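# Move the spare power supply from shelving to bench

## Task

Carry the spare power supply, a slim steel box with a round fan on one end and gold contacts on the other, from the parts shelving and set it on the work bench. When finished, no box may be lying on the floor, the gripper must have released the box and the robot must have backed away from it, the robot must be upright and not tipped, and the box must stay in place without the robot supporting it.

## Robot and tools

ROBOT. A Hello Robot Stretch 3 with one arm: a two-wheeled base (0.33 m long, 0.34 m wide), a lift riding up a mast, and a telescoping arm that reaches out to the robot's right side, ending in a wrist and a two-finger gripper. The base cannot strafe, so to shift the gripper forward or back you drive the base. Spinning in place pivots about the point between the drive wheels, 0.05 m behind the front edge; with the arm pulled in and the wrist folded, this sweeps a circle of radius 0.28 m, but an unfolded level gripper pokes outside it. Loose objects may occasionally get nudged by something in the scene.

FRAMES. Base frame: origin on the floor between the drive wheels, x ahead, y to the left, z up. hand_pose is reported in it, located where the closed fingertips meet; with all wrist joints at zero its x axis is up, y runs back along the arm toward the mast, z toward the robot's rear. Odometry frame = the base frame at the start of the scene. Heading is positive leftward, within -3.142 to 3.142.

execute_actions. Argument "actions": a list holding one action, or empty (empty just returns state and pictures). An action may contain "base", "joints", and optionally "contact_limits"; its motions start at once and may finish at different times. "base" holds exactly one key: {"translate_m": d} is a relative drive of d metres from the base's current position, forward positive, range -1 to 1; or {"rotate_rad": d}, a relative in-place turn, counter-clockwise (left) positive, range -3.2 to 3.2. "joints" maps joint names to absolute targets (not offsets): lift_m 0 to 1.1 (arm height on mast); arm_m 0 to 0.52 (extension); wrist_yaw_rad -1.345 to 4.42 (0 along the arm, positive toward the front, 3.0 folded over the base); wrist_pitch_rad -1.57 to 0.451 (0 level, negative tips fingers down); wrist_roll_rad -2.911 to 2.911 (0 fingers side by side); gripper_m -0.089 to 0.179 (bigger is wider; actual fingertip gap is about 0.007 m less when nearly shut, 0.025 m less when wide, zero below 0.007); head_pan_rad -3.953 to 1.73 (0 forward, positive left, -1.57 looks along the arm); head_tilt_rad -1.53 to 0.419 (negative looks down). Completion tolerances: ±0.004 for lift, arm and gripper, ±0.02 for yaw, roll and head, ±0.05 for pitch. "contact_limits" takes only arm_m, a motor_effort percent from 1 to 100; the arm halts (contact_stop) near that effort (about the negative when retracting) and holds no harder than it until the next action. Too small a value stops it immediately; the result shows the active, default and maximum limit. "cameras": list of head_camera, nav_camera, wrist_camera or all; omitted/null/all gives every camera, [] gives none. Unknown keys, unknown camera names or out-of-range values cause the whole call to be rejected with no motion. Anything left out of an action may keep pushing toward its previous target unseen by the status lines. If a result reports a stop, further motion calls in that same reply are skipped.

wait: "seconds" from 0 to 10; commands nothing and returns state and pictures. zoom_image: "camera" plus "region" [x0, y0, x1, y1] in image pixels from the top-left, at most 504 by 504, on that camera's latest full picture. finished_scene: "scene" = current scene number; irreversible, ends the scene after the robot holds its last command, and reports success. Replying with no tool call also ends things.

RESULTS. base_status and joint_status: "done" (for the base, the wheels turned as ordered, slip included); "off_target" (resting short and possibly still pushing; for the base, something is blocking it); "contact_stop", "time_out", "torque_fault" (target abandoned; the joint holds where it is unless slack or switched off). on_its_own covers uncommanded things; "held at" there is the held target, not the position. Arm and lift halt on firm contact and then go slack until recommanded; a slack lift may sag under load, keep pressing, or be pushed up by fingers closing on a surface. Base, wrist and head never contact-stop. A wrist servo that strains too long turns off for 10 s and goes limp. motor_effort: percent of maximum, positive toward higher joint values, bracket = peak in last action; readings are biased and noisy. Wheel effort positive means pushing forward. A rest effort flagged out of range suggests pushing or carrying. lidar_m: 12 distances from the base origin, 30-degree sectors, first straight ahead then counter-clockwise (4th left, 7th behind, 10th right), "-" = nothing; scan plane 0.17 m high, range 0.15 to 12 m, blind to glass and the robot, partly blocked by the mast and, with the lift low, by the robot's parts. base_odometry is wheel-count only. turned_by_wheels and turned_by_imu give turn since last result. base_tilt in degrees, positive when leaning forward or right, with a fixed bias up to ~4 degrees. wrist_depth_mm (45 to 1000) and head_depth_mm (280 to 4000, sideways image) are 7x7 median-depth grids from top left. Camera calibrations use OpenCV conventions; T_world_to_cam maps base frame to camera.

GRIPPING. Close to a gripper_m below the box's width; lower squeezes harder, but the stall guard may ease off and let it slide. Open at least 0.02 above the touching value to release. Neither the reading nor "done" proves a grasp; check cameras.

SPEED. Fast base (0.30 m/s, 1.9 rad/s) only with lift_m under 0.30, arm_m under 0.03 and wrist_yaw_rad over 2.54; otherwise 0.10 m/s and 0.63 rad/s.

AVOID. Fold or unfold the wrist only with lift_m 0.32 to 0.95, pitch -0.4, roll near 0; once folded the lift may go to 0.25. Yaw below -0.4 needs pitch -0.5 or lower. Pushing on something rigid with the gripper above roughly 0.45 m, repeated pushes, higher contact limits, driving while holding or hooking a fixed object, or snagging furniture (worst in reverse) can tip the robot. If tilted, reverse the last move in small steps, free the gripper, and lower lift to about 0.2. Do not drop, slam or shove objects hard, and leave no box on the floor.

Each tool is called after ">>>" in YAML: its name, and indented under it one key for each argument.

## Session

>>> execute_actions:
  actions: []

Scene clock: 0.00 s.
base_odometry: x=+0.000 y=+0.000 heading=+0.000 (m, m, rad; odometry frame)
turned_by_wheels: +0.000 (rad since the last result)
turned_by_imu: +0.000 (rad since the last result)
base_tilt: forward=-1.2 right=-1.6 (deg)
lidar_m: 2.14 0.96 0.95 1.05 2.25 2.32 1.95 1.61 1.59 1.43 2.46 2.44
head_depth_mm: 2162 2420 2425 2438 2418 2470 2218 / 2160 2543 2531 2588 2537 2418 2105 / 2137 2713 2702 2728 2740 2714 2216 / 2041 2960 2910 2975 2953 2710 2259 / 2097 3038 3080 3104 3040 2952 2254 / 2079 2770 2765 2774 2823 2814 2286 / 2080 2499 2541 2564 2562 2534 2289
base_status: not commanded
joint_positions: lift_m=+0.442 arm_m=+0.000 wrist_yaw_rad=+2.802 wrist_pitch_rad=-0.552 wrist_roll_rad=-0.018 gripper_m=+0.037 head_pan_rad=+0.010 head_tilt_rad=-0.023
joint_status: not commanded
motor_effort: left_wheel=+0 right_wheel=-1 lift_m=+22 arm_m=+0 wrist_yaw_rad=+1 wrist_pitch_rad=+6 wrist_roll_rad=+0 gripper_m=+1 head_pan_rad=-1 head_tilt_rad=+1 (%)
hand_pose: x=+0.0472 y=+0.0490 z=+0.4255 quat_wxyz=(+0.304, +0.697, +0.078, +0.644) (m; base frame)
wrist_depth_mm: - - - 980 910 803 753 / - - - - 986 867 860 / - 923 946 943 943 939 926 / 762 816 783 784 803 814 784 / 673 - 680 673 685 678 656 / 603 575 - 607 586 577 584 / 525 538 - 534 531 522 531
pictures: head_camera (sideways: a quarter turn clockwise sets it upright), nav_camera (sideways: a quarter turn counterclockwise sets it upright), wrist_camera
camera_calibration (this result's frames):
head_camera: T_world_to_cam=[[-0.0343169, 0.0290986, -0.998987, 1.32403], [0.0413337, 0.998762, 0.0276722, -0.0380636], [0.998556, -0.0403422, -0.0354772, -0.00513], [0, 0, 0, 1]] pos_world=[0.0521325, -0.000717895, 1.32356]
nav_camera: T_world_to_cam=[[0.017178, 0.00618136, 0.999833, -1.26388], [0.0310675, -0.999501, 0.00564554, 0.0491531], [0.99937, 0.0309654, -0.0173615, -0.0291195], [0, 0, 0, 1]] pos_world=[0.049285, 0.0578428, 1.26289]
wrist_camera: T_world_to_cam=[[0.937967, -0.346651, 0.00716226, -0.0259915], [-0.231858, -0.642452, -0.730409, 0.383036], [0.257798, 0.683439, -0.682972, 0.406479], [0, 0, 0, 1]] pos_world=[0.00839954, -0.0407314, 0.557573]
Images, in order (width x height): head_camera 896x504, nav_camera 672x504, wrist_camera 644x364.

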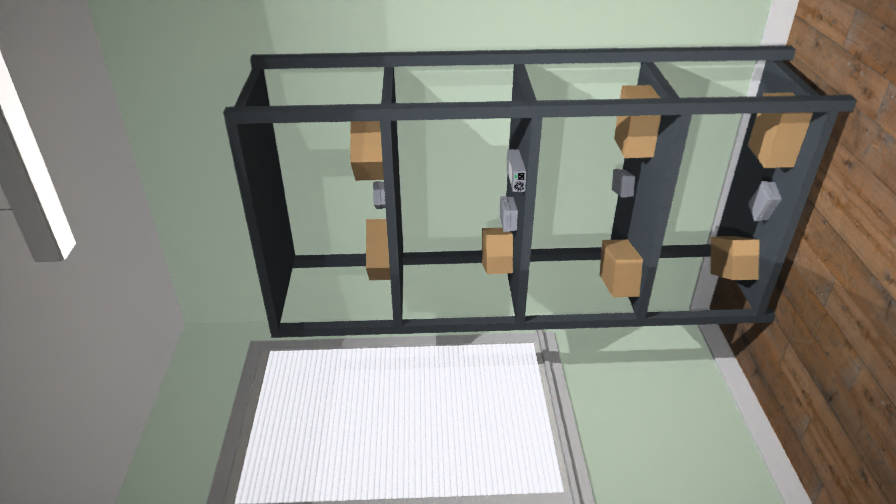

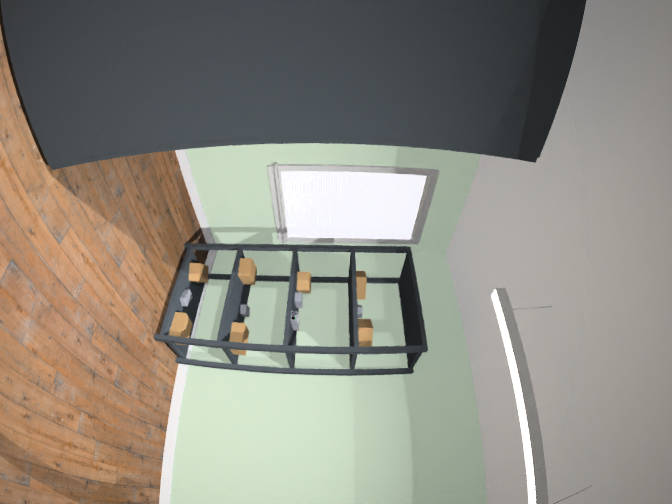

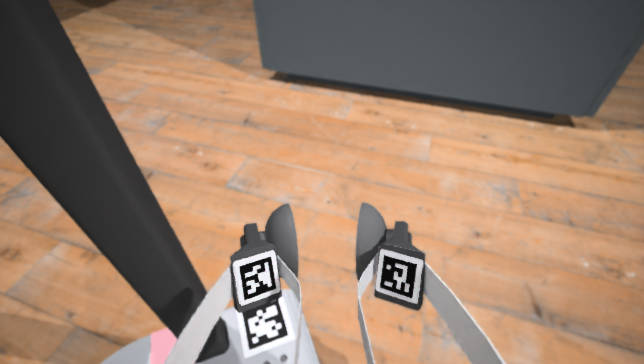

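>>> execute_actions:
  actions:
    - {"base":{"rotate_rad":-0.235},"joints":{"lift_m":0.28,"wrist_yaw_rad":3.0,"wrist_pitch_rad":-0.4}}
  cameras: []

>>> execute_actions:
  actions:
    - {"base":{"translate_m":1.0},"joints":{"head_pan_rad":-2.5,"head_tilt_rad":-0.3}}
  cameras: ["nav_camera"]

>>> execute_actions:
  actions:
    - {"base":{"translate_m":0.5}}
  cameras: []

>>> execute_actions:
  actions:
    - {"base":{"rotate_rad":1.125},"joints":{"head_pan_rad":-0.8,"head_tilt_rad":-0.6}}
  cameras: ["head_camera"]

Scene clock: 10.33 s.
base_odometry: x=+0.000 y=+0.000 heading=-0.235 (m, m, rad; odometry frame)
turned_by_wheels: -0.235 (rad since the last result)
turned_by_imu: -0.236 (rad since the last result)
base_tilt: forward=-1.2 right=-1.6 (deg)
lidar_m: 2.15 1.01 0.95 0.97 2.35 1.63 2.37 1.70 1.59 1.42 1.54 2.45
head_depth_mm: 2169 2264 2332 2305 2300 2322 2224 / 2143 2401 2354 2407 2409 2480 2213 / 2131 2453 2468 2484 2528 2547 2248 / 2126 2595 2503 2570 2491 2520 2162 / 2121 2671 2673 2772 2748 2611 2216 / 1837 2841 2846 2839 2870 2802 2255 / 2099 2986 2933 2975 3044 2845 2316
base_status: done
joint_positions: lift_m=+0.280 arm_m=+0.000 wrist_yaw_rad=+2.998 wrist_pitch_rad=-0.421 wrist_roll_rad=-0.018 gripper_m=+0.037 head_pan_rad=+0.010 head_tilt_rad=-0.023
joint_status: all done
motor_effort: left_wheel=+0(4) right_wheel=-3(7) lift_m=+20(18) arm_m=+0(1) wrist_yaw_rad=+2(0) wrist_pitch_rad=+11(11) wrist_roll_rad=+0(0) gripper_m=+0(0) head_pan_rad=+0(0) head_tilt_rad=+1(2) (%)
hand_pose: x=+0.0107 y=+0.0769 z=+0.2921 quat_wxyz=(+0.196, +0.694, +0.100, +0.685) (m; base frame)
wrist_depth_mm: - - - 921 857 818 755 / - - - - 935 876 809 / 865 874 830 839 839 831 832 / 689 687 681 674 654 672 650 / 567 546 - 558 562 552 553 / 472 491 - - 475 468 464 / 427 - - - 404 409 411
pictures: none
No camera images: the call's "cameras" was empty. Leave "cameras" out to get every camera's image.

Scene clock: 15.43 s.
base_odometry: x=+0.973 y=-0.233 heading=-0.235 (m, m, rad; odometry frame)
turned_by_wheels: +0.000 (rad since the last result)
turned_by_imu: +0.010 (rad since the last result)
base_tilt: forward=-1.3 right=-1.6 (deg)
lidar_m: 1.13 1.60 1.74 0.64 0.68 3.12 3.09 2.15 1.60 1.65 1.63 1.54
head_depth_mm: 2444 2598 2760 2950 2716 1988 1575 / 2318 2450 2575 2787 2719 1994 1559 / 2172 2301 2448 2570 2659 1990 1566 / 2073 2181 2296 2422 2512 2008 1573 / 1968 2065 2159 2288 2368 2002 1583 / 1877 1933 2058 2156 2258 1993 1589 / 1787 1861 1965 2048 2138 2002 1582
base_status: done
joint_positions: lift_m=+0.280 arm_m=+0.000 wrist_yaw_rad=+2.999 wrist_pitch_rad=-0.421 wrist_roll_rad=-0.018 gripper_m=+0.037 head_pan_rad=-2.493 head_tilt_rad=-0.297
joint_status: all done
motor_effort: left_wheel=+0(8) right_wheel=-1(4) lift_m=+19(20) arm_m=+0(0) wrist_yaw_rad=+0(2) wrist_pitch_rad=+11(11) wrist_roll_rad=-1(0) gripper_m=+0(0) head_pan_rad=-3(35) head_tilt_rad=-1(15) (%)
hand_pose: x=+0.0105 y=+0.0769 z=+0.2922 quat_wxyz=(+0.196, +0.694, +0.100, +0.686) (m; base frame)
wrist_depth_mm: 691 - 666 - - - - / 775 - 706 - - - - / 815 788 782 833 851 851 861 / 678 663 678 678 660 661 669 / 549 560 - 568 564 545 548 / 473 494 - - 467 466 471 / 422 - - - 407 407 406
pictures: nav_camera (sideways: a quarter turn counterclockwise sets it upright)
camera_calibration (this result's frames):
nav_camera: T_world_to_cam=[[-0.225588, -0.178542, 0.957723, -1.20723], [-0.621085, 0.783743, -0.000185749, 0.0607239], [-0.750576, -0.594869, -0.287693, 0.333442], [0, 0, 0, 1]] pos_world=[0.0156524, -0.0647787, 1.25213]
Images, in order (width x height): nav_camera 672x504.

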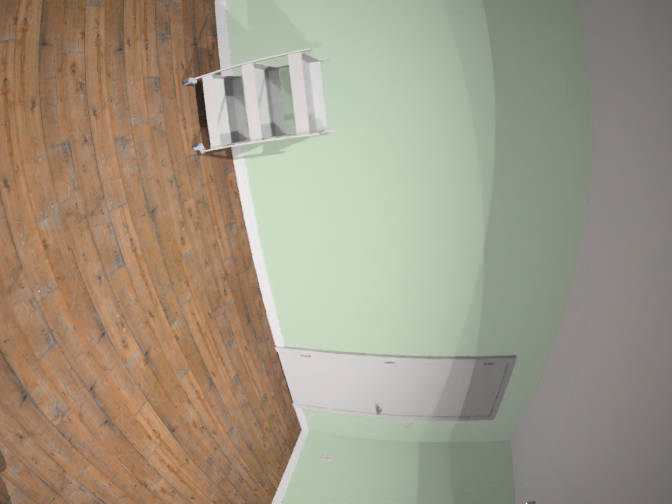

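Scene clock: 18.83 s.
base_odometry: x=+1.459 y=-0.349 heading=-0.235 (m, m, rad; odometry frame)
turned_by_wheels: +0.000 (rad since the last result)
turned_by_imu: +0.005 (rad since the last result)
base_tilt: forward=-1.2 right=-1.6 (deg)
lidar_m: 0.64 1.14 1.51 1.26 0.88 0.92 3.39 2.38 1.83 1.66 1.15 1.09
head_depth_mm: 2748 2946 3093 3288 2700 2003 1563 / 2575 2722 2878 3100 2709 1969 1563 / 2434 2569 2713 2860 2786 1999 1569 / 2295 2406 2558 2698 2727 2019 1572 / 2183 2301 2405 2536 2630 2007 1574 / 2073 2145 2292 2410 2506 2022 1593 / 1971 2049 2165 2200 2184 1962 1588
base_status: done
joint_positions: lift_m=+0.280 arm_m=+0.000 wrist_yaw_rad=+2.999 wrist_pitch_rad=-0.421 wrist_roll_rad=-0.018 gripper_m=+0.037 head_pan_rad=-2.493 head_tilt_rad=-0.297
joint_status: not commanded
motor_effort: left_wheel=-1(7) right_wheel=+0(5) lift_m=+19(19) arm_m=+0(0) wrist_yaw_rad=+1(1) wrist_pitch_rad=+11(11) wrist_roll_rad=+0(0) gripper_m=+0(0) head_pan_rad=-4(3) head_tilt_rad=+0(1) (%)
hand_pose: x=+0.0105 y=+0.0770 z=+0.2922 quat_wxyz=(+0.196, +0.694, +0.100, +0.686) (m; base frame)
wrist_depth_mm: 708 - - - - - - / 756 - - - - - - / 776 856 887 851 854 851 851 / 687 685 676 680 672 669 662 / 561 559 - 559 566 543 549 / 473 490 - - 476 474 463 / 423 - - - 409 403 409
pictures: none
No camera images: the call's "cameras" was empty. Leave "cameras" out to get every camera's image.

Scene clock: 20.77 s.
base_odometry: x=+1.459 y=-0.349 heading=+0.890 (m, m, rad; odometry frame)
turned_by_wheels: +1.125 (rad since the last result)
turned_by_imu: +1.121 (rad since the last result)
base_tilt: forward=-1.2 right=-1.5 (deg)
lidar_m: 1.51 1.17 0.88 1.19 3.16 1.88 1.83 1.54 1.13 1.04 0.64 1.13
head_depth_mm: 996 1001 628 702 1094 1415 1262 / 1072 1094 736 1312 999 946 1191 / 1139 1178 776 1336 1060 1284 1235 / 1236 1079 873 1307 1131 1393 1264 / 1280 1059 1598 1323 1561 1440 1261 / 1457 1082 1823 1266 1643 1480 1258 / 1495 1517 1744 1463 1695 1485 1258
base_status: done
joint_positions: lift_m=+0.280 arm_m=+0.000 wrist_yaw_rad=+2.999 wrist_pitch_rad=-0.421 wrist_roll_rad=-0.018 gripper_m=+0.037 head_pan_rad=-0.807 head_tilt_rad=-0.593
joint_status: all done
motor_effort: left_wheel=-2(9) right_wheel=+1(7) lift_m=+20(20) arm_m=-1(0) wrist_yaw_rad=+1(1) wrist_pitch_rad=+11(11) wrist_roll_rad=+0(0) gripper_m=+0(1) head_pan_rad=+2(30) head_tilt_rad=-2(18) (%)
hand_pose: x=+0.0105 y=+0.0770 z=+0.2922 quat_wxyz=(+0.196, +0.694, +0.100, +0.686) (m; base frame)
wrist_depth_mm: - - - - 821 870 904 / - - - - 929 941 - / 876 840 866 853 848 846 848 / 691 680 671 660 685 684 668 / 555 568 - 564 554 543 554 / 476 491 - - 465 473 471 / 425 - - - 415 410 405
pictures: head_camera (sideways: a quarter turn clockwise sets it upright)
camera_calibration (this result's frames):
head_camera: T_world_to_cam=[[-0.37153, 0.430582, -0.822536, 1.09567], [0.761433, 0.648228, -0.00459536, -0.000438706], [0.531212, -0.628013, -0.568695, 0.691681], [0, 0, 0, 1]] pos_world=[0.03998, -0.0371079, 1.29458]
Images, in order (width x height): head_camera 896x504.

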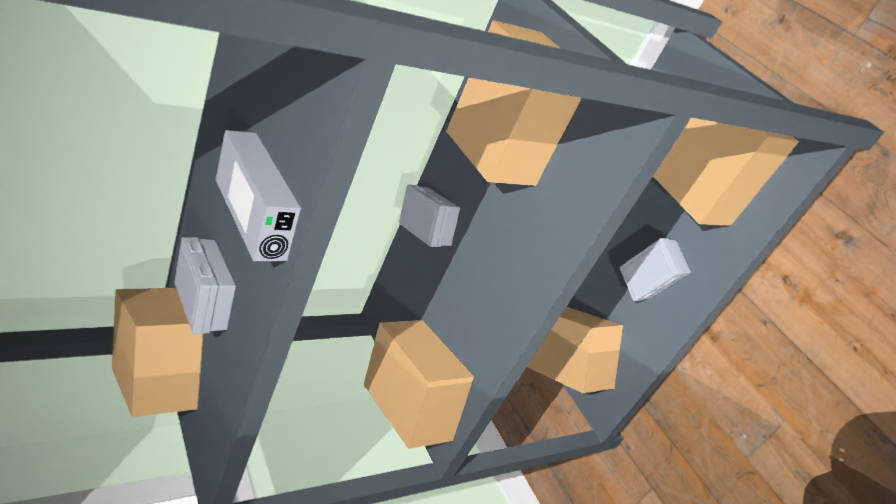

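>>> execute_actions:
  actions:
    - {"base":{"translate_m":0.55},"joints":{"lift_m":0.94,"head_pan_rad":-1.57}}
  cameras: []

>>> execute_actions:
  actions:
    - {"joints":{"wrist_yaw_rad":0,"gripper_m":0.15}}
  cameras: []

>>> execute_actions:
  actions:
    - {"joints":{"wrist_pitch_rad":-0.3,"lift_m":1.0,"arm_m":0.15}}
  cameras: ["wrist_camera","head_camera"]

Scene clock: 37.27 s.
base_odometry: x=+1.805 y=+0.078 heading=+0.890 (m, m, rad; odometry frame)
turned_by_wheels: +0.000 (rad since the last result)
turned_by_imu: +0.005 (rad since the last result)
base_tilt: forward=-1.3 right=-1.6 (deg)
lidar_m: 0.96 1.00 0.85 0.82 0.86 2.90 2.39 1.54 0.66 0.68 0.80 0.99
head_depth_mm: 907 1003 735 1284 1405 - - / 936 1002 733 1236 1011 - - / 933 998 698 1250 997 - - / 931 998 664 1250 1015 943 - / 926 1001 735 1251 1059 - - / 923 999 733 1235 1054 944 - / 919 993 711 1244 1055 946 1192
base_status: done
joint_positions: lift_m=+0.940 arm_m=+0.000 wrist_yaw_rad=+3.000 wrist_pitch_rad=-0.420 wrist_roll_rad=-0.018 gripper_m=+0.037 head_pan_rad=-1.563 head_tilt_rad=-0.593
joint_status: all done
motor_effort: left_wheel=-2(7) right_wheel=+1(7) lift_m=+24(26) arm_m=-1(1) wrist_yaw_rad=+1(1) wrist_pitch_rad=+11(11) wrist_roll_rad=+0(0) gripper_m=+1(0) head_pan_rad=-3(29) head_tilt_rad=-3(2) (%)
hand_pose: x=+0.0105 y=+0.0770 z=+0.9520 quat_wxyz=(+0.196, +0.694, +0.100, +0.686) (m; base frame)
wrist_depth_mm: - - 748 773 799 831 879 / - - 826 847 925 957 922 / - - 895 942 - - 974 / - - - - - - - / - - - - - - - / - - - - - - - / - - - - - - -
pictures: none
No camera images: the call's "cameras" was empty. Leave "cameras" out to get every camera's image.

Scene clock: 39.77 s.
base_odometry: x=+1.805 y=+0.078 heading=+0.890 (m, m, rad; odometry frame)
turned_by_wheels: +0.000 (rad since the last result)
turned_by_imu: +0.000 (rad since the last result)
base_tilt: forward=-1.3 right=-1.6 (deg)
lidar_m: 0.96 1.00 0.85 0.82 0.86 2.90 2.37 1.54 0.66 0.68 0.80 0.99
head_depth_mm: 900 1003 733 1279 1415 - - / 941 1002 735 1236 1008 - - / 933 1005 699 1253 990 - - / 926 999 662 1250 1131 - - / 926 1000 732 1252 1061 945 1181 / 924 990 729 1236 1069 945 1182 / 915 994 710 1255 1065 944 1180
base_status: not commanded
joint_positions: lift_m=+0.940 arm_m=+0.000 wrist_yaw_rad=+0.002 wrist_pitch_rad=-0.420 wrist_roll_rad=-0.018 gripper_m=+0.150 head_pan_rad=-1.563 head_tilt_rad=-0.593
joint_status: all done
motor_effort: left_wheel=-3(2) right_wheel=+1(1) lift_m=+24(24) arm_m=-1(1) wrist_yaw_rad=-1(1) wrist_pitch_rad=+10(11) wrist_roll_rad=+0(0) gripper_m=-1(83) head_pan_rad=-3(3) head_tilt_rad=-3(1) (%)
hand_pose: x=-0.0211 y=-0.3689 z=+0.9520 quat_wxyz=(+0.698, +0.150, -0.685, -0.146) (m; base frame)
wrist_depth_mm: 400 395 385 337 375 375 324 / 798 834 827 832 797 397 359 / 946 889 940 903 946 893 898 / - 877 838 837 758 494 - / - 624 720 690 699 - - / 596 - 618 617 608 - - / - - 945 927 868 - -
pictures: none
No camera images: the call's "cameras" was empty. Leave "cameras" out to get every camera's image.

Scene clock: 42.13 s.
base_odometry: x=+1.805 y=+0.078 heading=+0.890 (m, m, rad; odometry frame)
turned_by_wheels: +0.000 (rad since the last result)
turned_by_imu: +0.000 (rad since the last result)
base_tilt: forward=-1.2 right=-1.5 (deg)
lidar_m: 0.96 1.00 0.85 0.82 0.86 2.90 2.38 1.53 0.66 0.69 0.80 0.99
head_depth_mm: 901 995 - - 838 996 1238 / 931 1002 - - 1001 1197 1190 / 929 1006 - - 998 1206 1191 / 931 998 - - 1022 946 1186 / 929 996 732 1256 1059 943 1182 / 926 997 731 1240 1055 943 1197 / 921 999 710 1259 1051 944 1188
base_status: not commanded
joint_positions: lift_m=+1.000 arm_m=+0.150 wrist_yaw_rad=+0.001 wrist_pitch_rad=-0.322 wrist_roll_rad=-0.018 gripper_m=+0.150 head_pan_rad=-1.563 head_tilt_rad=-0.593
joint_status: all done
motor_effort: left_wheel=-2(2) right_wheel=+1(1) lift_m=+24(28) arm_m=+3(4) wrist_yaw_rad=+1(1) wrist_pitch_rad=+11(12) wrist_roll_rad=+0(1) gripper_m=+0(0) head_pan_rad=-3(3) head_tilt_rad=-3(3) (%)
hand_pose: x=-0.0214 y=-0.5300 z=+1.0347 quat_wxyz=(+0.704, +0.115, -0.691, -0.112) (m; base frame)
wrist_depth_mm: 611 616 627 615 621 617 620 / 397 570 643 616 614 665 683 / 402 350 401 310 387 386 721 / 292 290 291 262 271 285 285 / 261 254 256 257 255 247 254 / - - 730 731 657 - 297 / 562 597 647 611 594 - 342
pictures: head_camera (sideways: a quarter turn clockwise sets it upright), wrist_camera
camera_calibration (this result's frames):
head_camera: T_world_to_cam=[[0.0250646, 0.568432, -0.822348, 1.09301], [0.998703, -0.050713, -0.00461464, -0.00186095], [-0.0443269, -0.821166, -0.568966, 0.695544], [0, 0, 0, 1]] pos_world=[0.00529401, -0.050239, 1.29457]
wrist_camera: T_world_to_cam=[[-0.999875, 0.015367, 0.00361415, -0.0126655], [0.00452678, 0.498432, -0.866917, 1.19113], [-0.0151233, -0.866793, -0.498439, 0.217563], [0, 0, 0, 1]] pos_world=[-0.0147656, -0.40492, 1.1411]
Images, in order (width x height): head_camera 896x504, wrist_camera 644x364.

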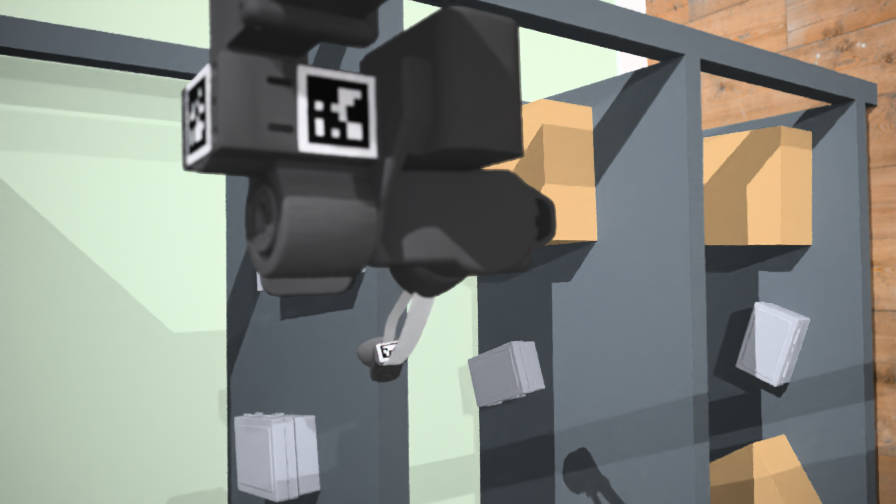

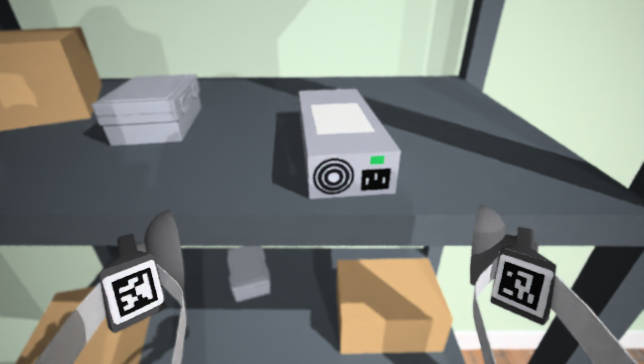

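>>> execute_actions:
  actions:
    - {"base":{"translate_m":-0.015},"joints":{"arm_m":0.345},"contact_limits":{"arm_m":12}}
  cameras: []

>>> execute_actions:
  actions:
    - {"joints":{"lift_m":0.975}}
  cameras: ["wrist_camera"]

Scene clock: 49.03 s.
base_odometry: x=+1.796 y=+0.067 heading=+0.890 (m, m, rad; odometry frame)
turned_by_wheels: +0.000 (rad since the last result)
turned_by_imu: -0.001 (rad since the last result)
base_tilt: forward=-1.3 right=-1.6 (deg)
lidar_m: 0.98 1.02 0.85 0.82 0.86 2.87 2.37 1.53 0.65 0.68 0.80 1.01
head_depth_mm: 903 987 - 1254 825 1394 1266 / 935 - 697 1249 1027 969 1191 / 929 - 678 1248 999 1193 1189 / 928 - 631 1234 1011 944 1192 / 929 995 698 1248 1065 942 1185 / 921 996 730 1231 1054 941 1184 / 922 996 712 1245 1062 943 1185
base_status: done
joint_positions: lift_m=+1.000 arm_m=+0.345 wrist_yaw_rad=+0.000 wrist_pitch_rad=-0.322 wrist_roll_rad=-0.018 gripper_m=+0.150 head_pan_rad=-1.563 head_tilt_rad=-0.593
joint_status: all done
motor_effort: left_wheel=-2(6) right_wheel=+1(2) lift_m=+24(24) arm_m=+3(3) wrist_yaw_rad=+0(0) wrist_pitch_rad=+11(11) wrist_roll_rad=+0(1) gripper_m=+0(1) head_pan_rad=-3(2) head_tilt_rad=-1(1) (%)
contact_limits: arm_m 12 (drawing in: default 17, maximum 28; extending or still: default 23, maximum 38)
hand_pose: x=-0.0214 y=-0.7250 z=+1.0347 quat_wxyz=(+0.704, +0.115, -0.692, -0.112) (m; base frame)
wrist_depth_mm: 455 450 446 451 455 448 458 / 493 486 493 488 491 473 494 / 267 396 397 395 390 383 528 / 219 284 290 212 284 284 298 / 212 237 229 166 215 235 223 / 189 - 182 137 142 - 184 / - 160 155 117 117 158 158
pictures: none
No camera images: the call's "cameras" was empty. Leave "cameras" out to get every camera's image.

Scene clock: 50.03 s.
base_odometry: x=+1.796 y=+0.067 heading=+0.890 (m, m, rad; odometry frame)
turned_by_wheels: +0.000 (rad since the last result)
turned_by_imu: +0.000 (rad since the last result)
base_tilt: forward=-1.3 right=-1.6 (deg)
lidar_m: 0.98 1.02 0.85 0.82 0.86 2.87 2.37 1.54 0.65 0.68 0.81 1.01
head_depth_mm: 900 1015 - 1288 828 1389 1262 / 938 992 695 1251 1036 964 1189 / 932 - 649 1255 1000 1188 1192 / 933 996 - 1246 1009 944 1182 / 931 1000 697 1249 1058 942 1186 / 924 1000 730 1232 1057 941 1188 / 923 996 714 1248 1053 939 1188
base_status: not commanded
joint_positions: lift_m=+0.975 arm_m=+0.345 wrist_yaw_rad=-0.006 wrist_pitch_rad=-0.299 wrist_roll_rad=-0.020 gripper_m=+0.150 head_pan_rad=-1.563 head_tilt_rad=-0.593
joint_status: all done
motor_effort: left_wheel=-4(4) right_wheel=+5(4) lift_m=+17(21) arm_m=+3(4) wrist_yaw_rad=+5(5) wrist_pitch_rad=+0(11) wrist_roll_rad=+1(1) gripper_m=-1(0) head_pan_rad=-3(3) head_tilt_rad=-2(2) (%)
hand_pose: x=-0.0228 y=-0.7273 z=+1.0154 quat_wxyz=(+0.706, +0.105, -0.692, -0.107) (m; base frame)
wrist_depth_mm: 445 453 452 453 451 440 448 / 481 495 491 476 493 475 478 / 242 356 364 359 353 348 525 / 220 261 245 176 255 253 252 / 195 211 192 137 150 207 196 / 166 - 154 112 112 - 161 / - 139 102 96 95 137 138
pictures: wrist_camera
camera_calibration (this result's frames):
wrist_camera: T_world_to_cam=[[-0.999767, 0.0209228, 0.0052758, -0.0086585], [0.00539097, 0.47895, -0.877826, 1.26967], [-0.0208934, -0.877593, -0.478951, 0.00917294], [0, 0, 0, 1]] pos_world=[-0.0153096, -0.599878, 1.11899]
Images, in order (width x height): wrist_camera 644x364.

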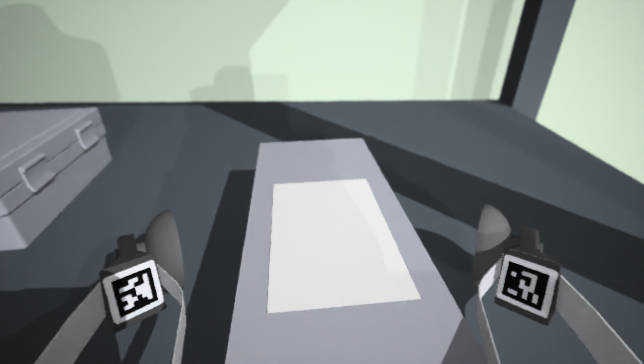

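>>> execute_actions:
  actions:
    - {"joints":{"lift_m":1.035,"wrist_pitch_rad":-0.55,"wrist_yaw_rad":0.08,"arm_m":0.36}}
  cameras: ["wrist_camera"]

>>> execute_actions:
  actions:
    - {"joints":{"lift_m":1.045,"gripper_m":0.03}}
  cameras: []

>>> execute_actions:
  actions:
    - {"joints":{"lift_m":1.1,"head_pan_rad":1.7,"head_tilt_rad":-0.4}}

Scene clock: 56.03 s.
base_odometry: x=+1.796 y=+0.067 heading=+0.890 (m, m, rad; odometry frame)
turned_by_wheels: +0.000 (rad since the last result)
turned_by_imu: -0.002 (rad since the last result)
base_tilt: forward=-1.2 right=-1.6 (deg)
lidar_m: 0.98 1.02 0.85 0.82 0.86 2.88 2.37 1.54 0.65 0.68 0.80 1.01
head_depth_mm: 903 - 752 1261 823 1382 1274 / 913 999 734 1248 1031 965 1185 / 908 - 734 1244 994 1199 1180 / 906 - 637 1242 996 941 1181 / 928 996 694 1242 1061 945 1189 / 923 992 732 1230 1058 946 1189 / 917 993 709 1247 1057 942 1182
base_status: not commanded
joint_positions: lift_m=+1.035 arm_m=+0.360 wrist_yaw_rad=+0.078 wrist_pitch_rad=-0.559 wrist_roll_rad=-0.018 gripper_m=+0.150 head_pan_rad=-1.563 head_tilt_rad=-0.593
joint_status: all done
motor_effort: left_wheel=-2(10) right_wheel=+1(18) lift_m=+24(24) arm_m=+3(4) wrist_yaw_rad=+2(37) wrist_pitch_rad=+5(67) wrist_roll_rad=+0(2) gripper_m=+1(6) head_pan_rad=-4(3) head_tilt_rad=-2(3) (%)
hand_pose: x=-0.0056 y=-0.7085 z=+1.0172 quat_wxyz=(+0.693, +0.223, -0.665, -0.167) (m; base frame)
wrist_depth_mm: 447 459 452 447 441 427 380 / 232 307 335 337 333 332 390 / 198 260 267 201 247 265 265 / 209 224 226 169 173 223 223 / 194 199 194 144 144 198 191 / 171 - 170 127 126 - 169 / - 151 152 113 113 147 150
pictures: wrist_camera
camera_calibration (this result's frames):
wrist_camera: T_world_to_cam=[[-0.997944, -0.0636415, 0.00762412, -0.0540897], [-0.0493389, 0.686795, -0.725175, 1.25377], [0.040915, -0.72406, -0.688522, 0.349181], [0, 0, 0, 1]] pos_world=[-0.00640578, -0.611694, 1.15003]
Images, in order (width x height): wrist_camera 644x364.

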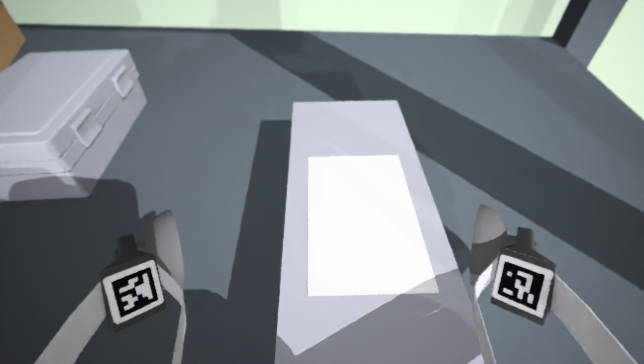

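Scene clock: 57.73 s.
base_odometry: x=+1.796 y=+0.067 heading=+0.890 (m, m, rad; odometry frame)
turned_by_wheels: +0.000 (rad since the last result)
turned_by_imu: +0.000 (rad since the last result)
base_tilt: forward=-1.3 right=-1.5 (deg)
lidar_m: 0.98 1.02 0.85 0.82 0.86 2.89 2.36 1.54 0.65 0.68 0.80 1.01
head_depth_mm: 843 1080 777 1249 819 1388 1261 / 911 988 734 1249 1026 966 1189 / - - 734 1246 1007 1201 1192 / 897 - 636 1249 993 940 1190 / 925 995 665 1250 1060 941 1184 / 922 995 730 1228 1060 947 1189 / 915 989 712 1244 1057 949 1182
base_status: not commanded
joint_positions: lift_m=+1.045 arm_m=+0.360 wrist_yaw_rad=+0.073 wrist_pitch_rad=-0.566 wrist_roll_rad=-0.018 gripper_m=+0.031 head_pan_rad=-1.563 head_tilt_rad=-0.593
joint_status: all done
motor_effort: left_wheel=-3(5) right_wheel=+4(9) lift_m=+24(22) arm_m=+2(2) wrist_yaw_rad=+6(13) wrist_pitch_rad=+9(9) wrist_roll_rad=+0(0) gripper_m=-20(95) head_pan_rad=-4(3) head_tilt_rad=-2(1) (%)
hand_pose: x=-0.0068 y=-0.7075 z=+1.0258 quat_wxyz=(+0.692, +0.224, -0.665, -0.171) (m; base frame)
wrist_depth_mm: 470 464 455 443 446 440 394 / 246 334 344 345 348 342 471 / 207 266 280 214 281 276 277 / 208 238 234 180 226 234 232 / 205 204 198 155 156 203 202 / 179 179 136 136 136 178 177 / 159 158 156 121 125 158 159
pictures: none
No camera images: the call's "cameras" was empty. Leave "cameras" out to get every camera's image.

Scene clock: 59.90 s.
base_odometry: x=+1.796 y=+0.067 heading=+0.890 (m, m, rad; odometry frame)
turned_by_wheels: +0.000 (rad since the last result)
turned_by_imu: +0.000 (rad since the last result)
base_tilt: forward=-1.2 right=-1.6 (deg)
lidar_m: 0.98 1.02 0.85 0.82 0.86 2.89 2.37 1.53 0.65 0.68 0.81 1.01
head_depth_mm: 671 715 769 834 902 990 1095 / 673 719 774 837 909 999 1108 / 679 724 783 843 921 1010 1127 / 684 733 789 848 931 1025 1138 / 688 735 794 859 938 1038 1148 / 689 735 798 892 2083 1688 1433 / - - - 2858 2279 1816 -
base_status: not commanded
joint_positions: lift_m=+1.100 arm_m=+0.360 wrist_yaw_rad=+0.079 wrist_pitch_rad=-0.605 wrist_roll_rad=-0.018 gripper_m=+0.034 head_pan_rad=+1.693 head_tilt_rad=-0.409
joint_status: all done
motor_effort: left_wheel=-2(3) right_wheel=+1(4) lift_m=+28(30) arm_m=+2(2) wrist_yaw_rad=+1(7) wrist_pitch_rad=+28(29) wrist_roll_rad=+0(0) gripper_m=-18(20) head_pan_rad=+2(32) head_tilt_rad=+3(13) (%)
hand_pose: x=-0.0061 y=-0.7011 z=+1.0728 quat_wxyz=(+0.689, +0.239, -0.660, -0.182) (m; base frame)
wrist_depth_mm: 489 494 485 476 467 457 394 / 402 420 409 420 414 416 489 / 281 286 342 343 345 342 539 / 226 276 297 227 290 290 292 / 246 250 256 168 176 255 254 / 226 228 134 133 134 225 225 / 204 204 157 111 114 203 203
pictures: head_camera (sideways: a quarter turn clockwise sets it upright), nav_camera (sideways: a quarter turn counterclockwise sets it upright), wrist_camera
camera_calibration (this result's frames):
head_camera: T_world_to_cam=[[0.0203799, -0.408337, -0.912604, 1.21075], [-0.997956, -0.0636124, 0.00617691, -0.00373089], [-0.0605752, 0.910612, -0.408798, 0.487241], [0, 0, 0, 1]] pos_world=[0.00111651, 0.0504688, 1.30414]
nav_camera: T_world_to_cam=[[-0.0537201, 0.388917, 0.919705, -1.15864], [0.989747, 0.14281, -0.00257888, 0.0540132], [-0.132346, 0.910137, -0.392601, 0.4662], [0, 0, 0, 1]] pos_world=[-0.0540022, 0.0185968, 1.24878]
wrist_camera: T_world_to_cam=[[-0.997888, -0.0644244, 0.00828475, -0.0557954], [-0.0521766, 0.719063, -0.692983, 1.27708], [0.0386878, -0.691952, -0.720906, 0.450019], [0, 0, 0, 1]] pos_world=[-0.00645405, -0.610504, 1.20988]
Images, in order (width x height): head_camera 896x504, nav_camera 672x504, wrist_camera 644x364.

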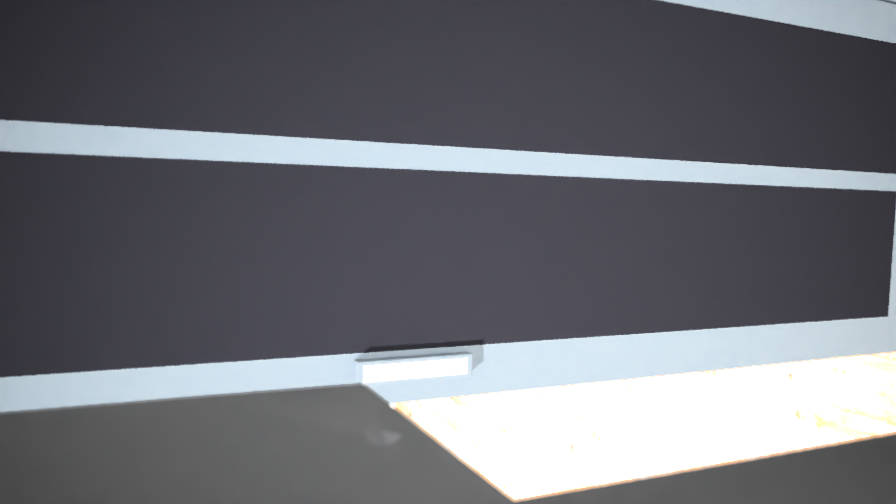

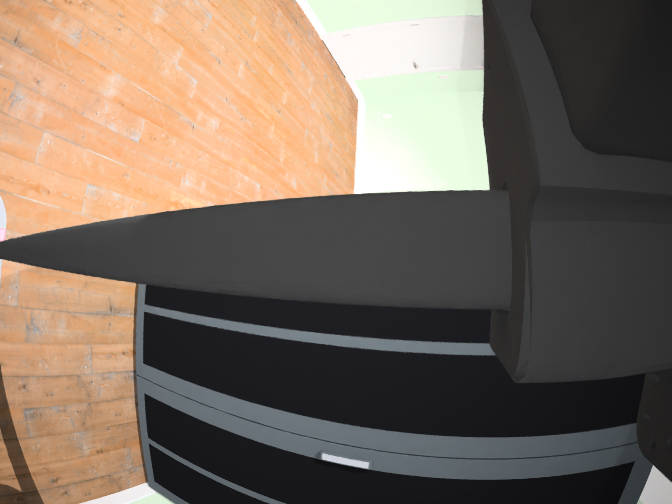

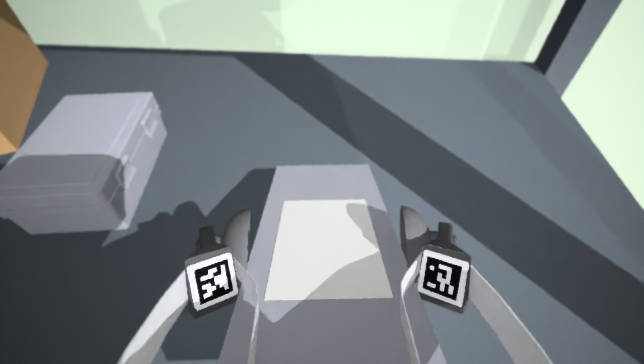

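>>> execute_actions:
  actions:
    - {"joints":{"arm_m":0,"wrist_pitch_rad":-0.45}}
  cameras: []

>>> execute_actions:
  actions:
    - {"base":{"translate_m":-0.9},"joints":{"wrist_pitch_rad":-0.6,"head_pan_rad":-0.3,"head_tilt_rad":-0.4}}
  cameras: ["wrist_camera"]

>>> execute_actions:
  actions:
    - {"base":{"rotate_rad":1.57}}
  cameras: []

>>> execute_actions:
  actions:
    - {"base":{"translate_m":1}}

Scene clock: 72.03 s.
base_odometry: x=+1.796 y=+0.067 heading=+0.890 (m, m, rad; odometry frame)
turned_by_wheels: +0.000 (rad since the last result)
turned_by_imu: -0.001 (rad since the last result)
base_tilt: forward=-1.2 right=-1.6 (deg)
lidar_m: 0.98 1.02 0.85 0.82 0.86 2.88 2.37 1.54 0.65 0.68 0.80 1.01
head_depth_mm: 671 714 765 831 903 992 1097 / 673 717 773 833 915 1000 1109 / 676 726 781 844 922 1007 1126 / 683 732 787 857 923 1024 1130 / 686 737 791 858 935 1029 1151 / 692 736 798 891 2120 1698 1416 / - - - 2912 2254 1813 -
base_status: not commanded
joint_positions: lift_m=+1.100 arm_m=+0.000 wrist_yaw_rad=+0.081 wrist_pitch_rad=-0.471 wrist_roll_rad=-0.017 gripper_m=+0.033 head_pan_rad=+1.693 head_tilt_rad=-0.409
joint_status: all done
motor_effort: left_wheel=-2(3) right_wheel=+0(4) lift_m=+24(28) arm_m=-4(4) wrist_yaw_rad=+0(4) wrist_pitch_rad=+11(37) wrist_roll_rad=+0(1) gripper_m=+0(19) head_pan_rad=+2(2) head_tilt_rad=+3(4) (%)
hand_pose: x=-0.0040 y=-0.3621 z=+1.1008 quat_wxyz=(+0.700, +0.194, -0.674, -0.136) (m; base frame)
wrist_depth_mm: 797 571 783 756 756 739 324 / 589 565 531 574 580 789 344 / 459 463 451 448 450 447 850 / - - - - 941 431 - / 832 790 876 847 - 572 - / 963 743 771 737 827 - - / - - - - 759 - -
pictures: none
No camera images: the call's "cameras" was empty. Leave "cameras" out to get every camera's image.

Scene clock: 82.20 s.
base_odometry: x=+1.229 y=-0.633 heading=+0.890 (m, m, rad; odometry frame)
turned_by_wheels: +0.000 (rad since the last result)
turned_by_imu: -0.010 (rad since the last result)
base_tilt: forward=-1.2 right=-1.5 (deg)
lidar_m: 1.88 1.17 1.07 2.92 2.65 1.51 1.46 1.54 1.13 1.09 0.85 0.85
head_depth_mm: 1105 1601 1231 1687 1330 1137 1233 / 1439 1900 1312 1789 1401 1588 1365 / 1727 1879 1979 2139 1903 1694 1430 / 1695 1802 1935 2116 2174 1752 1438 / 1650 1776 1896 2038 2166 1773 1422 / 1609 1710 1820 1966 2121 1754 1419 / 1540 1646 1757 1896 2024 1759 1430
base_status: done
joint_positions: lift_m=+1.100 arm_m=+0.000 wrist_yaw_rad=+0.080 wrist_pitch_rad=-0.609 wrist_roll_rad=-0.017 gripper_m=+0.033 head_pan_rad=-0.293 head_tilt_rad=-0.409
joint_status: all done
motor_effort: left_wheel=+0(6) right_wheel=-1(4) lift_m=+24(24) arm_m=-4(4) wrist_yaw_rad=+0(0) wrist_pitch_rad=+4(10) wrist_roll_rad=+0(0) gripper_m=+0(0) head_pan_rad=-4(33) head_tilt_rad=+3(3) (%)
hand_pose: x=-0.0058 y=-0.3411 z=+1.0722 quat_wxyz=(+0.688, +0.241, -0.659, -0.183) (m; base frame)
wrist_depth_mm: 847 818 817 827 773 780 759 / 965 903 942 917 898 864 838 / - - - - - - 972 / 835 - - - - - - / 766 - - - - - - / - - - - - - - / - - - - - - -
pictures: wrist_camera
camera_calibration (this result's frames):
wrist_camera: T_world_to_cam=[[-0.997795, -0.065911, 0.0078466, -0.032337], [-0.0531082, 0.721833, -0.690026, 1.01562], [0.0398164, -0.688921, -0.723742, 0.702767], [0, 0, 0, 1]] pos_world=[-0.00630959, -0.251088, 1.20968]
Images, in order (width x height): wrist_camera 644x364.

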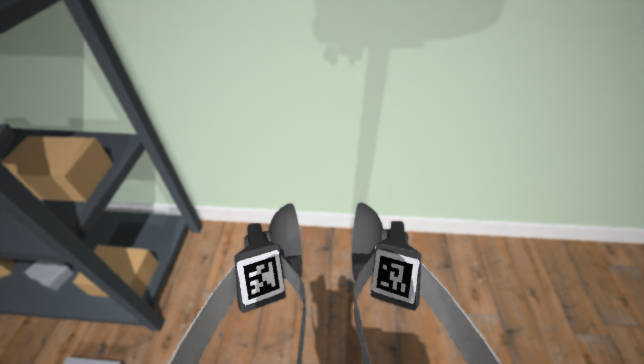

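Scene clock: 85.67 s.
base_odometry: x=+1.229 y=-0.633 heading=+2.460 (m, m, rad; odometry frame)
turned_by_wheels: +1.570 (rad since the last result)
turned_by_imu: +1.572 (rad since the last result)
base_tilt: forward=-1.2 right=-1.6 (deg)
lidar_m: 2.91 2.66 1.51 1.46 1.53 1.13 1.09 0.85 0.85 1.88 1.17 1.07
head_depth_mm: 934 978 1018 1079 1174 1294 1382 / 1094 1148 1206 1275 1344 1424 1382 / 1320 1394 1484 1580 1703 1712 1444 / 1651 1782 1930 2086 2086 1760 1427 / 3254 3475 3767 3310 2264 1755 1435 / 3134 3387 3679 3251 2279 1747 1433 / 3106 3269 3479 3049 2260 1757 1430
base_status: done
joint_positions: lift_m=+1.100 arm_m=+0.000 wrist_yaw_rad=+0.080 wrist_pitch_rad=-0.609 wrist_roll_rad=-0.017 gripper_m=+0.033 head_pan_rad=-0.293 head_tilt_rad=-0.409
joint_status: not commanded
motor_effort: left_wheel=-1(5) right_wheel=+1(6) lift_m=+24(24) arm_m=-4(4) wrist_yaw_rad=+0(1) wrist_pitch_rad=+5(5) wrist_roll_rad=+0(0) gripper_m=+0(0) head_pan_rad=-3(3) head_tilt_rad=+3(3) (%)
hand_pose: x=-0.0058 y=-0.3411 z=+1.0722 quat_wxyz=(+0.688, +0.241, -0.659, -0.183) (m; base frame)
wrist_depth_mm: 896 - - - - - - / 899 - - - - - - / 892 - - - - - - / 896 - - - - - 910 / 927 - - - - - 770 / - - - - - - 810 / - - - - - - -
pictures: none
No camera images: the call's "cameras" was empty. Leave "cameras" out to get every camera's image.

Scene clock: 97.07 s.
base_odometry: x=+0.453 y=-0.002 heading=+2.460 (m, m, rad; odometry frame)
turned_by_wheels: +0.000 (rad since the last result)
turned_by_imu: +0.009 (rad since the last result)
base_tilt: forward=-1.2 right=-1.6 (deg)
lidar_m: 1.92 2.58 1.93 1.76 1.52 2.16 2.09 1.71 1.95 0.67 0.70 0.97
head_depth_mm: 2716 2869 2921 2872 1158 1207 1271 / 2606 2780 3033 3159 2253 1751 1426 / 2529 2691 2930 3016 2275 1747 1436 / 2447 2648 2401 2989 2291 1747 1419 / 2367 2542 2386 2870 2271 1759 1436 / 2285 2449 2127 2731 2218 1768 1434 / 2218 2396 2515 2717 2291 1766 1432
base_status: done
joint_positions: lift_m=+1.100 arm_m=+0.000 wrist_yaw_rad=+0.080 wrist_pitch_rad=-0.609 wrist_roll_rad=-0.017 gripper_m=+0.033 head_pan_rad=-0.293 head_tilt_rad=-0.409
joint_status: not commanded
motor_effort: left_wheel=-2(2) right_wheel=+0(4) lift_m=+24(24) arm_m=-4(4) wrist_yaw_rad=+1(0) wrist_pitch_rad=+5(5) wrist_roll_rad=+0(0) gripper_m=+0(0) head_pan_rad=-3(3) head_tilt_rad=+3(3) (%)
hand_pose: x=-0.0058 y=-0.3411 z=+1.0722 quat_wxyz=(+0.688, +0.241, -0.659, -0.183) (m; base frame)
wrist_depth_mm: 436 424 414 400 395 - - / 500 480 467 456 449 - - / 575 563 537 534 516 - - / 699 661 631 615 627 - - / 867 832 789 749 - - - / - - - - - - - / - - - - - - -
pictures: head_camera (sideways: a quarter turn clockwise sets it upright), nav_camera (sideways: a quarter turn counterclockwise sets it upright), wrist_camera
camera_calibration (this result's frames):
head_camera: T_world_to_cam=[[-0.381652, 0.14587, -0.912723, 1.21336], [0.344053, 0.93893, 0.00619395, -0.0119394], [0.857886, -0.311661, -0.408532, 0.481291], [0, 0, 0, 1]] pos_world=[0.0542952, -0.0157828, 1.30416]
nav_camera: T_world_to_cam=[[0.377317, -0.10753, 0.91982, -1.16142], [-0.268267, -0.963341, -0.00257264, 0.061679], [0.886377, -0.245787, -0.392332, 0.459636], [0, 0, 0, 1]] pos_world=[0.0473608, 0.0475023, 1.24879]
wrist_camera: T_world_to_cam=[[-0.997795, -0.0659121, 0.00784885, -0.0323398], [-0.0531169, 0.721942, -0.689912, 1.01549], [0.0398072, -0.688807, -0.723851, 0.702921], [0, 0, 0, 1]] pos_world=[-0.00630997, -0.251081, 1.20966]
Images, in order (width x height): head_camera 896x504, nav_camera 672x504, wrist_camera 644x364.

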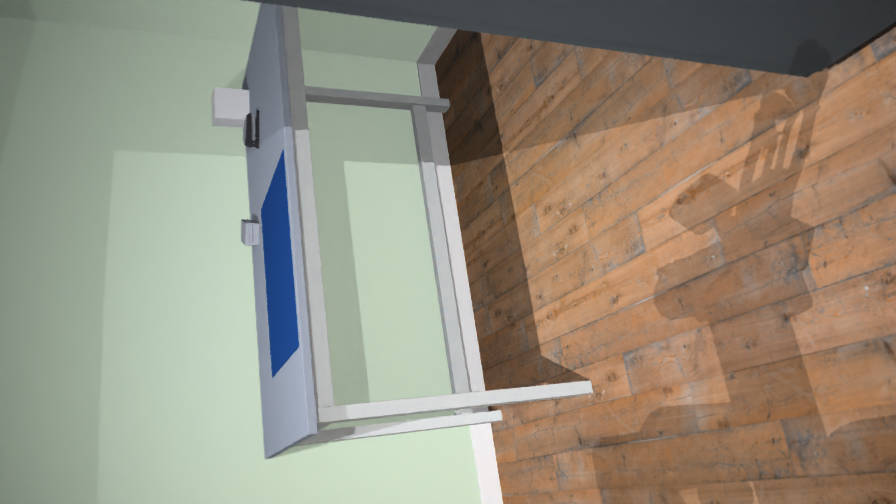

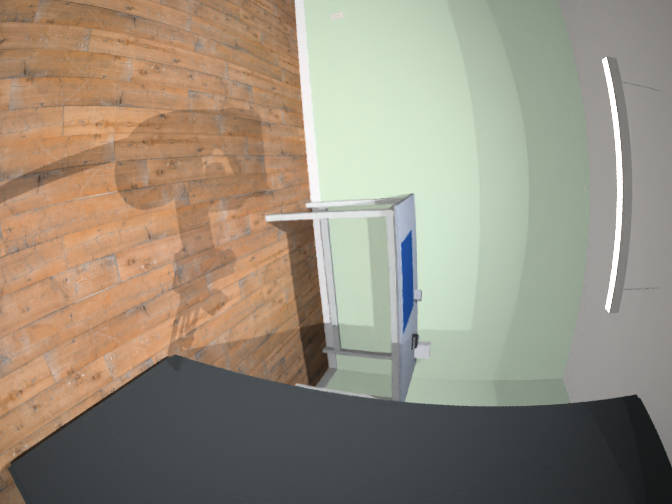

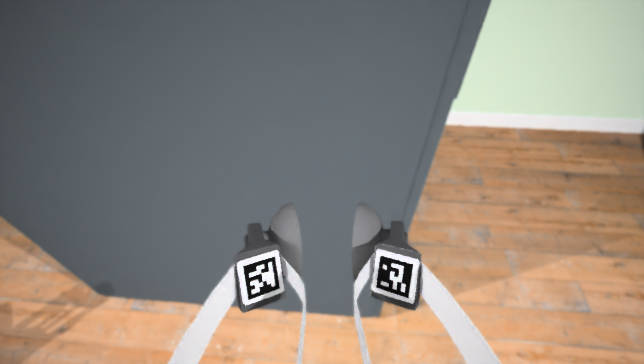

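Dropped to the floor. Reverse and look back.

>>> execute_actions:
  actions:
    - {"base":{"translate_m":-0.6},"joints":{"head_pan_rad":-2.3,"head_tilt_rad":-0.8,"lift_m":0.5,"wrist_pitch_rad":-1.2,"gripper_m":0.15}}
  cameras: ["head_camera"]

Scene clock: 113.37 s.
base_odometry: x=+0.918 y=-0.381 heading=+2.460 (m, m, rad; odometry frame)
turned_by_wheels: +0.000 (rad since the last result)
turned_by_imu: -0.007 (rad since the last result)
base_tilt: forward=-1.2 right=-1.6 (deg)
lidar_m: 2.52 2.64 1.96 1.45 1.96 1.54 1.49 1.16 1.67 1.60 0.79 0.95
head_depth_mm: 1087 1535 1802 1811 1514 1332 1167 / 1549 1439 1411 1731 1531 1324 1164 / 1755 1645 1924 1701 1516 1326 1164 / 1898 1634 2017 1797 1523 1328 1178 / 2063 1659 2039 1792 1511 1310 1197 / 1943 2160 2118 1772 1517 1324 1160 / 1844 2036 2136 1791 1526 1313 1153
base_status: done
joint_positions: lift_m=+0.500 arm_m=+0.000 wrist_yaw_rad=+0.080 wrist_pitch_rad=-1.199 wrist_roll_rad=-0.017 gripper_m=+0.150 head_pan_rad=-2.293 head_tilt_rad=-0.790
joint_status: all done
motor_effort: left_wheel=-2(7) right_wheel=+1(3) lift_m=+20(21) arm_m=-4(3) wrist_yaw_rad=-1(0) wrist_pitch_rad=+0(6) wrist_roll_rad=+0(0) gripper_m=+0(83) head_pan_rad=-3(34) head_tilt_rad=-3(19) (%)
hand_pose: x=-0.0159 y=-0.2158 z=+0.3914 quat_wxyz=(+0.604, +0.425, -0.562, -0.372) (m; base frame)
wrist_depth_mm: 596 588 596 601 602 594 610 / 591 589 575 589 591 590 584 / 568 563 572 576 566 568 571 / 545 554 559 558 548 560 554 / 539 543 540 548 556 548 548 / 527 - 532 - - - 533 / 519 516 527 - - 516 514
pictures: head_camera (sideways: a quarter turn clockwise sets it upright)
camera_calibration (this result's frames):
head_camera: T_world_to_cam=[[0.496678, 0.519395, -0.69537, 0.924626], [0.711892, -0.702108, -0.0159487, 0.0146416], [-0.496509, -0.487107, -0.718475, 0.892781], [0, 0, 0, 1]] pos_world=[-0.0263913, -0.0350862, 1.28463]
Images, in order (width x height): head_camera 896x504.

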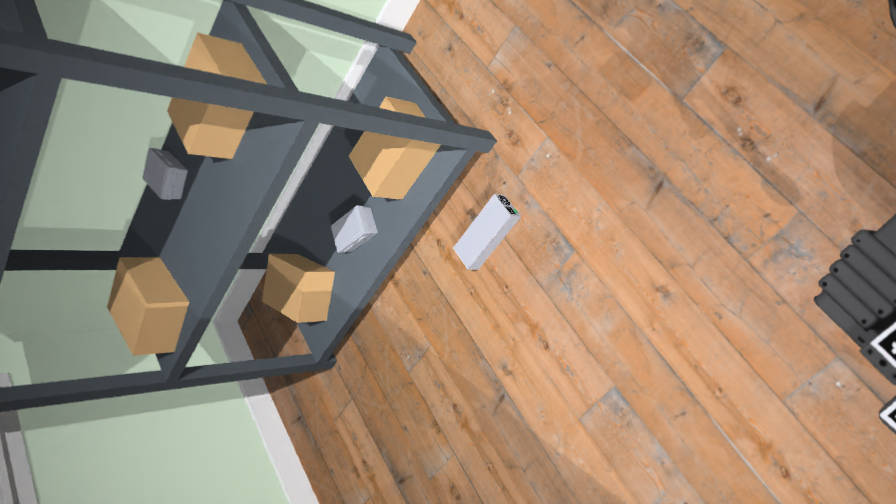

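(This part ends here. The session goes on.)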